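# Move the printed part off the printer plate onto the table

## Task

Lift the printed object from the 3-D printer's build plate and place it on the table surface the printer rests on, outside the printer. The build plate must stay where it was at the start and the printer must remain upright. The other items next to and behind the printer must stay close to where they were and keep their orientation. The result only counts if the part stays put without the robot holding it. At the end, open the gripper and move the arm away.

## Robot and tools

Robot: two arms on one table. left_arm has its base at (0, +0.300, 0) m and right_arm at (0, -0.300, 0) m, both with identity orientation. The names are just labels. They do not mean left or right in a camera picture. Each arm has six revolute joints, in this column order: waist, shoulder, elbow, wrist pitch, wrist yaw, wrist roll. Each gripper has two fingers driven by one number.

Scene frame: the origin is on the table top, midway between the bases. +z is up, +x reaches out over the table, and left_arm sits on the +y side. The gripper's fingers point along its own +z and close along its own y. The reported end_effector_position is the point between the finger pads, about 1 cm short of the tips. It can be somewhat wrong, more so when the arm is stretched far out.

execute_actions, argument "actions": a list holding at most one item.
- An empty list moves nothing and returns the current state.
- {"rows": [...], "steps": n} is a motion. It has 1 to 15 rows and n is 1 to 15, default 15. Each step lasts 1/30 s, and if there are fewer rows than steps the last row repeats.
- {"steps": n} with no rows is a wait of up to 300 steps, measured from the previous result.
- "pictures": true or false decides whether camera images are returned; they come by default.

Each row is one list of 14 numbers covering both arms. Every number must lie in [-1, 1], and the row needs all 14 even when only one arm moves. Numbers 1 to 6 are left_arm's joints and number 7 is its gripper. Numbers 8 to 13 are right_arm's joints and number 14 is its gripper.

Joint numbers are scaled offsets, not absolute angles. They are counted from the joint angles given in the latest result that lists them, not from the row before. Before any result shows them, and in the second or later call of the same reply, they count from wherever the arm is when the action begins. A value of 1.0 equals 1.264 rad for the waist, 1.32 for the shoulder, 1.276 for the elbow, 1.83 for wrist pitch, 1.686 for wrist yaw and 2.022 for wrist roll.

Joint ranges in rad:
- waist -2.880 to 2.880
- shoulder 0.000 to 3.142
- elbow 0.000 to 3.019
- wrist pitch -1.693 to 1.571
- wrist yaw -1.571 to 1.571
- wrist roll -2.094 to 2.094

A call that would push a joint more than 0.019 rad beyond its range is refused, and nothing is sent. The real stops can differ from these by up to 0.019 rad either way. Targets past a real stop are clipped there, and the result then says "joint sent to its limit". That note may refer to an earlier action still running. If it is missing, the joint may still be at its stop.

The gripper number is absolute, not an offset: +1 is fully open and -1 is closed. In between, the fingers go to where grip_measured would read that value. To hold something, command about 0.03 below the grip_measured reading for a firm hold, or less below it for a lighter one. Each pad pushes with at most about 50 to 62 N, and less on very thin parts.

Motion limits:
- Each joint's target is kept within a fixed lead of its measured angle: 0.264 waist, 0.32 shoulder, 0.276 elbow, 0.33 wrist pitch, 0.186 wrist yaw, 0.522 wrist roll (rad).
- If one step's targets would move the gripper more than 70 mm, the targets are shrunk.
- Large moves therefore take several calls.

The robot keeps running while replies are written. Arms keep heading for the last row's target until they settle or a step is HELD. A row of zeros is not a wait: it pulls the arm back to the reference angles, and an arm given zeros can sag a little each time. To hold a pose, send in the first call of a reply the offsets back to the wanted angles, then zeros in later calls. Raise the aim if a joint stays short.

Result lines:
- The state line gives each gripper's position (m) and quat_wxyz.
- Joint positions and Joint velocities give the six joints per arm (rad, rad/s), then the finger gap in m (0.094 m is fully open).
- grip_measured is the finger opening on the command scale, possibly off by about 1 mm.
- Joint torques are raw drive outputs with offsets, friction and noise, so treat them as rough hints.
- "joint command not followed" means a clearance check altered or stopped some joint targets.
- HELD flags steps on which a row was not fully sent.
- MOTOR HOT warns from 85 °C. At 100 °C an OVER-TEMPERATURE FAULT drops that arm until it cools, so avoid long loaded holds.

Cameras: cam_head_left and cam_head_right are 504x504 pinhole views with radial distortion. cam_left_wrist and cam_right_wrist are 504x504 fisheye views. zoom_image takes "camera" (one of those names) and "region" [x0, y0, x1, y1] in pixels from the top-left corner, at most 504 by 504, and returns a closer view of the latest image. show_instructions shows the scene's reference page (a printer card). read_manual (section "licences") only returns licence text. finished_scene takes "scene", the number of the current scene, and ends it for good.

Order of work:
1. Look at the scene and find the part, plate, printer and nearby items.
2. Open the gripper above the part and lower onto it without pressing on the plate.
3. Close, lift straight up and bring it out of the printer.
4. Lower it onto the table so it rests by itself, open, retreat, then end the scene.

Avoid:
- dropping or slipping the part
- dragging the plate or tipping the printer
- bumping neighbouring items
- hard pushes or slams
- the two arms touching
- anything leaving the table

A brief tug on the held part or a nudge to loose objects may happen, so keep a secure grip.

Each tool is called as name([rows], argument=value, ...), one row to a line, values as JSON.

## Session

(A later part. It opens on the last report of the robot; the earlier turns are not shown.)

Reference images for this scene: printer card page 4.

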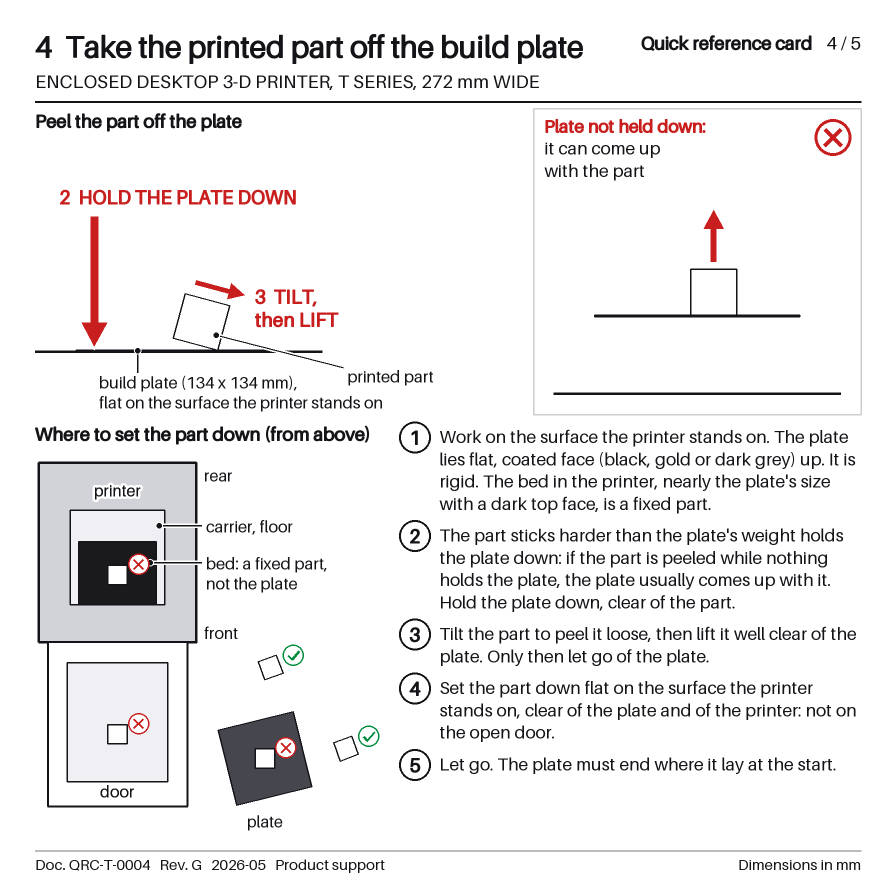

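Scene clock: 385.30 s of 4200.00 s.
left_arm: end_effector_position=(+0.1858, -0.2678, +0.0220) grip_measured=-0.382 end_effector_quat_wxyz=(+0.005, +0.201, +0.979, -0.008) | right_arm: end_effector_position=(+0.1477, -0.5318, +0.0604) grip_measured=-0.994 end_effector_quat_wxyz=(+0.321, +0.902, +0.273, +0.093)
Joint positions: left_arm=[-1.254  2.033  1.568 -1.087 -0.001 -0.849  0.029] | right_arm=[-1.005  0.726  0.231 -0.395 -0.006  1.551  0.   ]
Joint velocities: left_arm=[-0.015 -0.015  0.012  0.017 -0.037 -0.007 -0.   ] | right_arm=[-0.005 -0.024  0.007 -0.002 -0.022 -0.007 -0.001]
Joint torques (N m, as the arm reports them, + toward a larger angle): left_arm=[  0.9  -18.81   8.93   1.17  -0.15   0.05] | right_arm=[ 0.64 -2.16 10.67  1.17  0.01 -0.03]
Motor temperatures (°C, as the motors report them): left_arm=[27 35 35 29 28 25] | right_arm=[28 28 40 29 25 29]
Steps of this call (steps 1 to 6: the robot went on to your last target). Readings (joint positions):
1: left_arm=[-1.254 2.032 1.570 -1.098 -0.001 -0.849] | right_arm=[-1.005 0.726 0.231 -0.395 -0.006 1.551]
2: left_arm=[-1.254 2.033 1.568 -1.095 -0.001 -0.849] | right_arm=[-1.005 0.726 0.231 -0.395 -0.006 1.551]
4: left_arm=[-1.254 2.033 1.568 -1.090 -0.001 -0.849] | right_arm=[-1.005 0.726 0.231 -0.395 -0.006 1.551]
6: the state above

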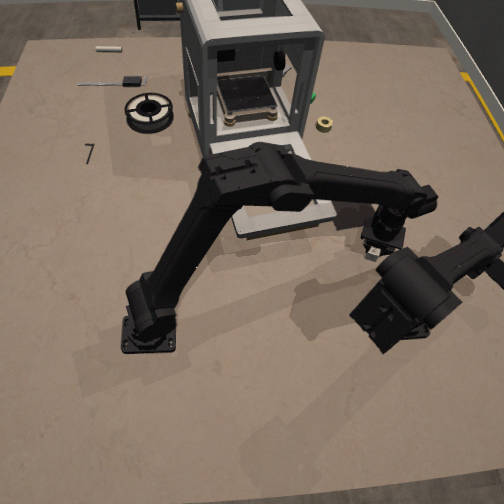

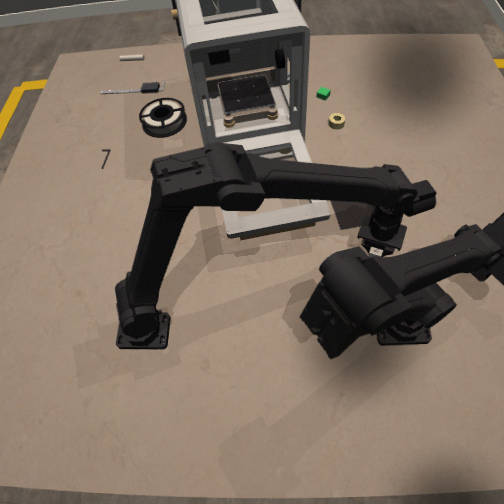

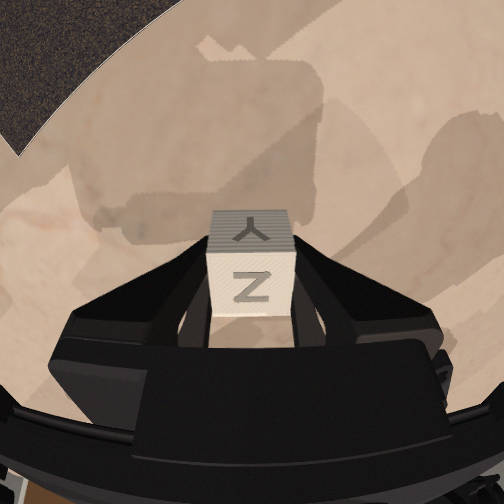

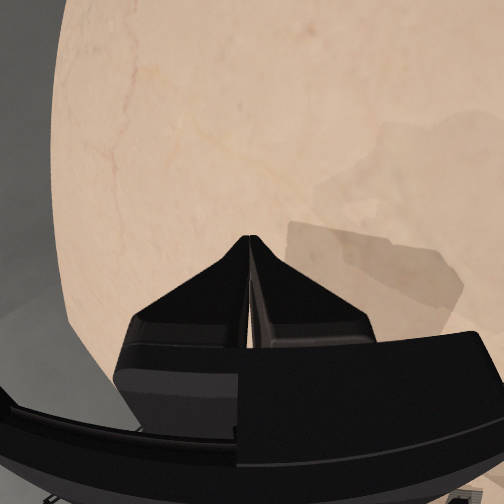

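execute_actions([
  {"rows": [[0,0.002,0.002,0.006,0,0,-0.412, 0,0,0.015,0,0,0,-1],[0,0.002,0,0.007,0,0,-0.412, 0,0,0.015,0,0,0,-1],[0,0.002,-0.002,0.008,0,0,-0.412, 0,0,0.015,0,0,0,-1],[0,0.002,-0.004,0.009,0,0,-0.412, 0,0,0.015,0,0,0,-1],[0,0.002,-0.006,0.010,0,0,-0.412, 0,0,0.015,0,0,0,-1],[0,0.002,-0.008,0.011,0,0,-0.412, 0,0,0.015,0,0,0,-1],[0,0.002,-0.010,0.012,0,0,-0.412, 0,0,0.015,0,0,0,-1],[0,0.002,-0.012,0.013,0,0,-0.412, 0,0,0.015,0,0,0,-1],[0,0.002,-0.014,0.014,0,0,-0.412, 0,0,0.015,0,0,0,-1],[0,0.002,-0.016,0.015,0,0,-0.412, 0,0,0.015,0,0,0,-1],[0,0.002,-0.018,0.016,0,0,-0.412, 0,0,0.015,0,0,0,-1]], "steps": 14},
], pictures=false)

Scene clock: 392.43 s of 4200.00 s.
left_arm: end_effector_position=(+0.1855, -0.2669, +0.0181) grip_measured=-0.382 end_effector_quat_wxyz=(+0.007, +0.201, +0.979, -0.011) | right_arm: end_effector_position=(+0.1477, -0.5318, +0.0604) grip_measured=-0.994 end_effector_quat_wxyz=(+0.321, +0.902, +0.273, +0.093)
Joint positions: left_arm=[-1.254  2.032  1.555 -1.069 -0.001 -0.849  0.029] | right_arm=[-1.005  0.726  0.231 -0.395 -0.006  1.551  0.   ]
Joint velocities: left_arm=[-0.005 -0.005 -0.012 -0.012 -0.022 -0.007 -0.   ] | right_arm=[-0.005 -0.015  0.012  0.002 -0.022  0.007  0.   ]
Joint torques (N m, as the arm reports them, + toward a larger angle): left_arm=[  0.92 -18.55   7.36   1.25  -0.15   0.05] | right_arm=[ 0.63 -2.2  10.67  1.17  0.01 -0.03]
Motor temperatures (°C, as the motors report them): left_arm=[27 35 35 29 28 25] | right_arm=[28 28 40 29 25 29]
Steps of this call (steps 1 to 30: the robot went on to your last target; steps 31 to 90: nothing new was sent; then 3.67 s passed at rest; steps 91 to 104: all 14 steps of this action). Readings (joint positions):
91: left_arm=[-1.254 2.033 1.568 -1.086 -0.001 -0.849] | right_arm=[-1.005 0.726 0.231 -0.395 -0.006 1.551]
92: left_arm=[-1.254 2.033 1.568 -1.086 -0.001 -0.849] | right_arm=[-1.005 0.726 0.231 -0.395 -0.006 1.551]
94: left_arm=[-1.254 2.033 1.567 -1.084 -0.001 -0.849] | right_arm=[-1.005 0.726 0.231 -0.395 -0.006 1.551]
98: left_arm=[-1.254 2.033 1.561 -1.076 -0.001 -0.849] | right_arm=[-1.005 0.726 0.231 -0.395 -0.006 1.551]
104: the state above

execute_actions([
  {"rows": [[0,0,0.004,0.003,0,0,-0.40, 0,0,0.015,0,0,0,-1],[0,0,0.008,0.003,0,0,-0.385, 0,0,0.015,0,0,0,-1],[0,0,0.010,0.003,0,0,-0.36, 0,0,0.015,0,0,0,-1],[0,0,0.010,0.003,0,0,-0.30, 0,0,0.015,0,0,0,-1],[0,0,0.010,0.003,0,0,-0.18, 0,0,0.015,0,0,0,-1],[0,-0.004,0.010,0.003,0,0,-0.04, 0,0,0.015,0,0,0,-1],[0,-0.010,0.010,0.002,0,0,0.10, 0,0,0.015,0,0,0,-1],[0,-0.018,0.012,0,0,0,0.24, 0,0,0.015,0,0,0,-1],[0,-0.028,0.014,-0.004,0,0,0.35, 0,0,0.015,0,0,0,-1],[0,-0.040,0.016,-0.010,0,0,0.4, 0,0,0.015,0,0,0,-1],[0,-0.054,0.018,-0.018,0,0,0.4, 0,0,0.015,0,0,0,-1],[0,-0.068,0.020,-0.028,0,0,0.4, 0,0,0.015,0,0,0,-1],[0,-0.082,0.020,-0.038,0,0,0.4, 0,0,0.015,0,0,0,-1],[0,-0.094,0.020,-0.048,0,0,0.4, 0,0,0.015,0,0,0,-1],[0,-0.105,0.020,-0.056,0,0,0.4, 0,0,0.015,0,0,0,-1]]},
])

Scene clock: 401.07 s of 4200.00 s.
left_arm: end_effector_position=(+0.1827, -0.2584, +0.0547) grip_measured=+0.398 end_effector_quat_wxyz=(+0.007, +0.201, +0.979, -0.012) | right_arm: end_effector_position=(+0.1477, -0.5318, +0.0604) grip_measured=-0.994 end_effector_quat_wxyz=(+0.321, +0.902, +0.273, +0.093)
Joint positions: left_arm=[-1.254  1.967  1.555 -1.13  -0.001 -0.849  0.066] | right_arm=[-1.005  0.726  0.231 -0.395 -0.006  1.551  0.   ]
Joint velocities: left_arm=[ 0.005 -0.562  0.012 -0.496  0.022  0.037 -0.001] | right_arm=[-0.005 -0.005 -0.002 -0.007  0.022 -0.007  0.001]
Joint torques (N m, as the arm reports them, + toward a larger angle): left_arm=[  0.94 -21.68  10.63   0.6   -0.15   0.05] | right_arm=[ 0.61 -2.22 10.68  1.18  0.02 -0.03]
Motor temperatures (°C, as the motors report them): left_arm=[27 35 35 29 28 25] | right_arm=[28 28 40 29 25 29]
Steps of this call (steps 1 to 15: the robot went on to your last target; steps 16 to 90: nothing new was sent; then 5.13 s passed at rest; steps 91 to 105: all 15 steps of this action). Readings (joint positions):
91: left_arm=[-1.254 2.032 1.555 -1.069 -0.001 -0.849] | right_arm=[-1.005 0.726 0.231 -0.395 -0.006 1.551]
92: left_arm=[-1.254 2.032 1.555 -1.069 -0.001 -0.849] | right_arm=[-1.005 0.726 0.231 -0.395 -0.006 1.551]
94: left_arm=[-1.254 2.032 1.555 -1.069 -0.001 -0.849] | right_arm=[-1.005 0.726 0.231 -0.395 -0.006 1.551]
98: left_arm=[-1.254 2.031 1.555 -1.069 -0.001 -0.849] | right_arm=[-1.005 0.726 0.231 -0.395 -0.006 1.551]
105: the state above

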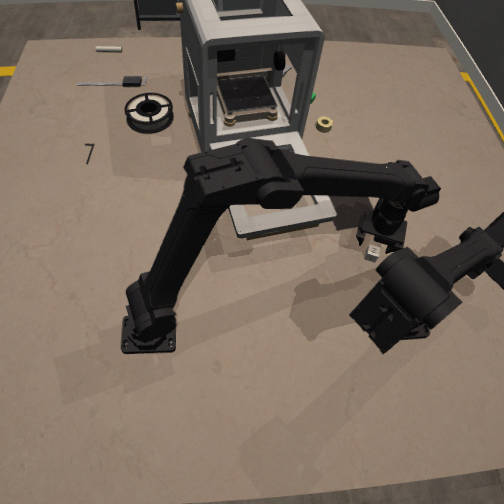

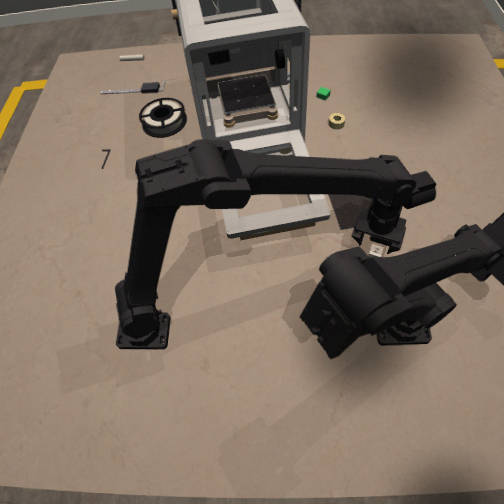

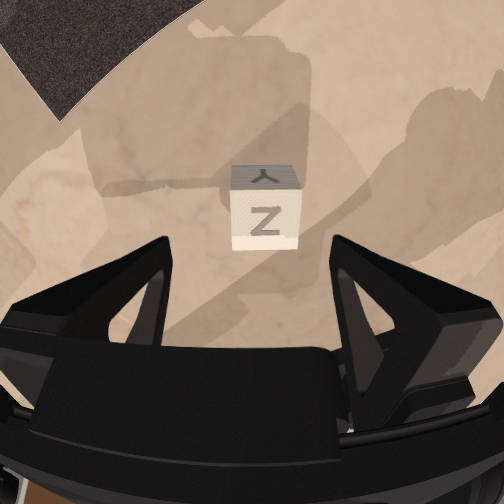

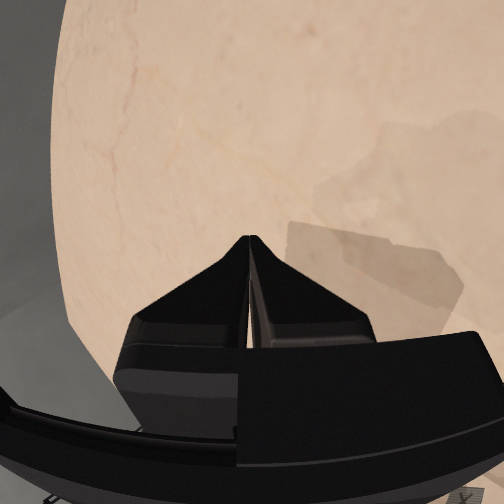

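execute_actions([
  {"rows": [[0,-0.065,0.015,-0.025,0,0,0.4, 0,0,0.015,0,0,0,-1],[0,-0.080,0.012,-0.028,0,0,0.4, 0,0,0.015,0,0,0,-1],[0,-0.102,0.006,-0.032,0,0,0.4, 0,0,0.015,0,0,0,-1],[0,-0.132,-0.002,-0.037,0,0,0.4, 0,0,0.015,0,0,0,-1],[0,-0.168,-0.014,-0.043,0,0,0.4, 0,0,0.015,0,0,0,-1],[0,-0.210,-0.030,-0.050,0,0,0.4, 0,0,0.015,0,0,0,-1],[0,-0.255,-0.050,-0.057,0,0,0.4, 0,0,0.015,0,0,0,-1],[0,-0.300,-0.073,-0.064,0,0,0.4, 0,0,0.015,0,0,0,-1],[0,-0.345,-0.098,-0.071,0,0,0.4, 0,0,0.015,0,0,0,-1],[0,-0.387,-0.123,-0.077,0,0,0.4, 0,0,0.015,0,0,0,-1],[0,-0.424,-0.146,-0.082,0,0,0.4, 0,0,0.015,0,0,0,-1],[0,-0.455,-0.166,-0.086,0,0,0.4, 0,0,0.015,0,0,0,-1],[0,-0.479,-0.182,-0.089,0,0,0.4, 0,0,0.015,0,0,0,-1],[0,-0.495,-0.193,-0.092,0,0,0.4, 0,0,0.015,0,0,0,-1],[0,-0.505,-0.200,-0.093,0,0,0.4, 0,0,0.015,0,0,0,-1]]},
], pictures=false)

execute_actions([
  {"steps": 10},
])

Scene clock: 410.70 s of 4200.00 s.
left_arm: end_effector_position=(+0.1488, -0.1550, +0.2420) grip_measured=+0.398 end_effector_quat_wxyz=(+0.057, +0.200, +0.973, -0.098) | right_arm: end_effector_position=(+0.1477, -0.5318, +0.0604) grip_measured=-0.994 end_effector_quat_wxyz=(+0.321, +0.902, +0.273, +0.093)
Joint positions: left_arm=[-1.254  1.448  1.361 -1.256 -0.001 -0.849  0.066] | right_arm=[-1.005  0.726  0.231 -0.395 -0.006  1.551  0.   ]
Joint velocities: left_arm=[-0.005 -1.724 -0.667 -0.276 -0.007  0.022  0.   ] | right_arm=[-0.005 -0.024  0.002 -0.007 -0.051 -0.037  0.   ]
Joint torques (N m, as the arm reports them, + toward a larger angle): left_arm=[  0.9  -11.91   8.85   0.57  -0.15   0.07] | right_arm=[ 0.63 -2.26 10.7   1.2   0.01 -0.02]
Motor temperatures (°C, as the motors report them): left_arm=[27 35 36 29 28 25] | right_arm=[28 28 40 29 25 29]
Steps of this call (steps 1 to 30: the robot went on to your last target; steps 31 to 90: nothing new was sent; then 6.13 s passed at rest; steps 91 to 105: all 15 steps of this action). Readings (joint positions):
91: left_arm=[-1.254 1.875 1.555 -1.162 -0.001 -0.849] | right_arm=[-1.005 0.726 0.231 -0.395 -0.006 1.551]
92: left_arm=[-1.254 1.875 1.555 -1.165 -0.001 -0.849] | right_arm=[-1.005 0.726 0.231 -0.395 -0.006 1.551]
94: left_arm=[-1.254 1.869 1.553 -1.174 -0.001 -0.849] | right_arm=[-1.005 0.726 0.231 -0.395 -0.006 1.551]
98: left_arm=[-1.254 1.782 1.504 -1.201 -0.001 -0.849] | right_arm=[-1.005 0.726 0.231 -0.395 -0.006 1.551]
105: the state above

Scene clock: 411.03 s of 4200.00 s.
left_arm: end_effector_position=(+0.1332, -0.1074, +0.3055) grip_measured=+0.398 end_effector_quat_wxyz=(+0.085, +0.198, +0.965, -0.148) | right_arm: end_effector_position=(+0.1477, -0.5318, +0.0604) grip_measured=-0.994 end_effector_quat_wxyz=(+0.321, +0.902, +0.273, +0.093)
Joint positions: left_arm=[-1.254  1.244  1.312 -1.295 -0.001 -0.849  0.066] | right_arm=[-1.005  0.726  0.231 -0.395 -0.006  1.551  0.   ]
Joint velocities: left_arm=[ 0.015  0.405 -0.012 -0.007 -0.066  0.037 -0.   ] | right_arm=[-0.005 -0.005 -0.007  0.002 -0.022  0.037 -0.001]
Joint torques (N m, as the arm reports them, + toward a larger angle): left_arm=[ 0.92 -4.4   8.8   1.31 -0.14  0.08] | right_arm=[ 0.73 -2.14 10.69  1.16  0.01 -0.03]
Motor temperatures (°C, as the motors report them): left_arm=[27 34 36 29 28 25] | right_arm=[28 28 40 29 25 29]
Steps of this call (steps 1 to 10: the robot went on to your last target). Readings (joint positions):
1: left_arm=[-1.254 1.390 1.338 -1.267 -0.001 -0.849] | right_arm=[-1.005 0.726 0.231 -0.395 -0.006 1.551]
2: left_arm=[-1.254 1.337 1.322 -1.279 -0.001 -0.849] | right_arm=[-1.005 0.726 0.231 -0.395 -0.006 1.551]
4: left_arm=[-1.254 1.258 1.313 -1.294 -0.001 -0.849] | right_arm=[-1.005 0.726 0.231 -0.395 -0.006 1.551]
8: left_arm=[-1.254 1.221 1.313 -1.295 -0.001 -0.849] | right_arm=[-1.005 0.726 0.231 -0.395 -0.006 1.551]
10: the state above

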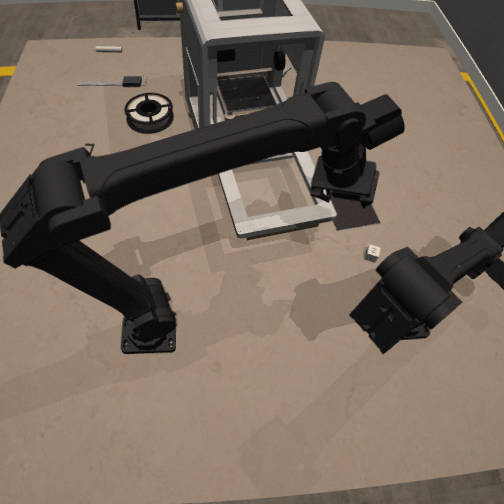

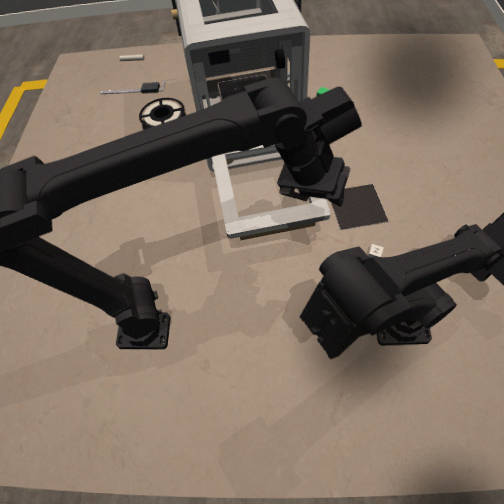

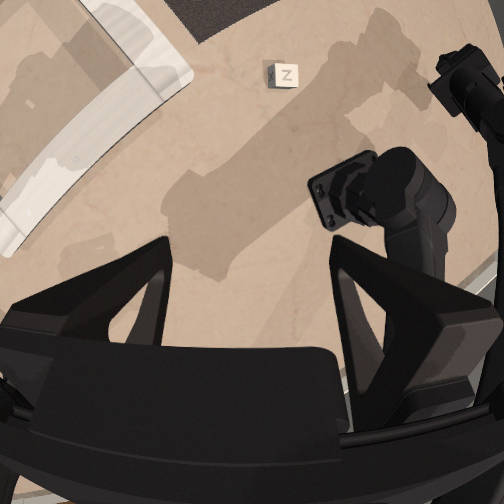

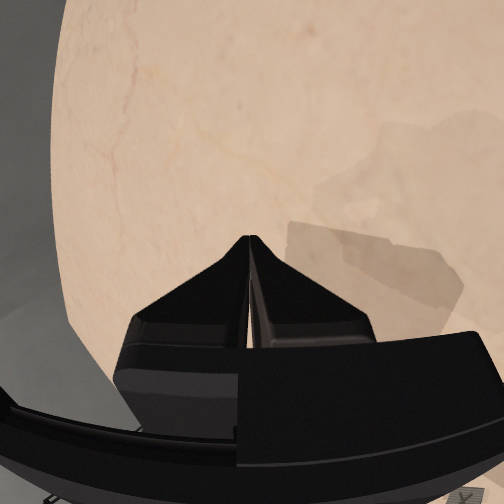

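The cube is sitting flat on the table, clear of the plate and the door. The plate hasn't moved and both arms are clear.

finished_scene(scene=2)

The scene is finished: the task was done.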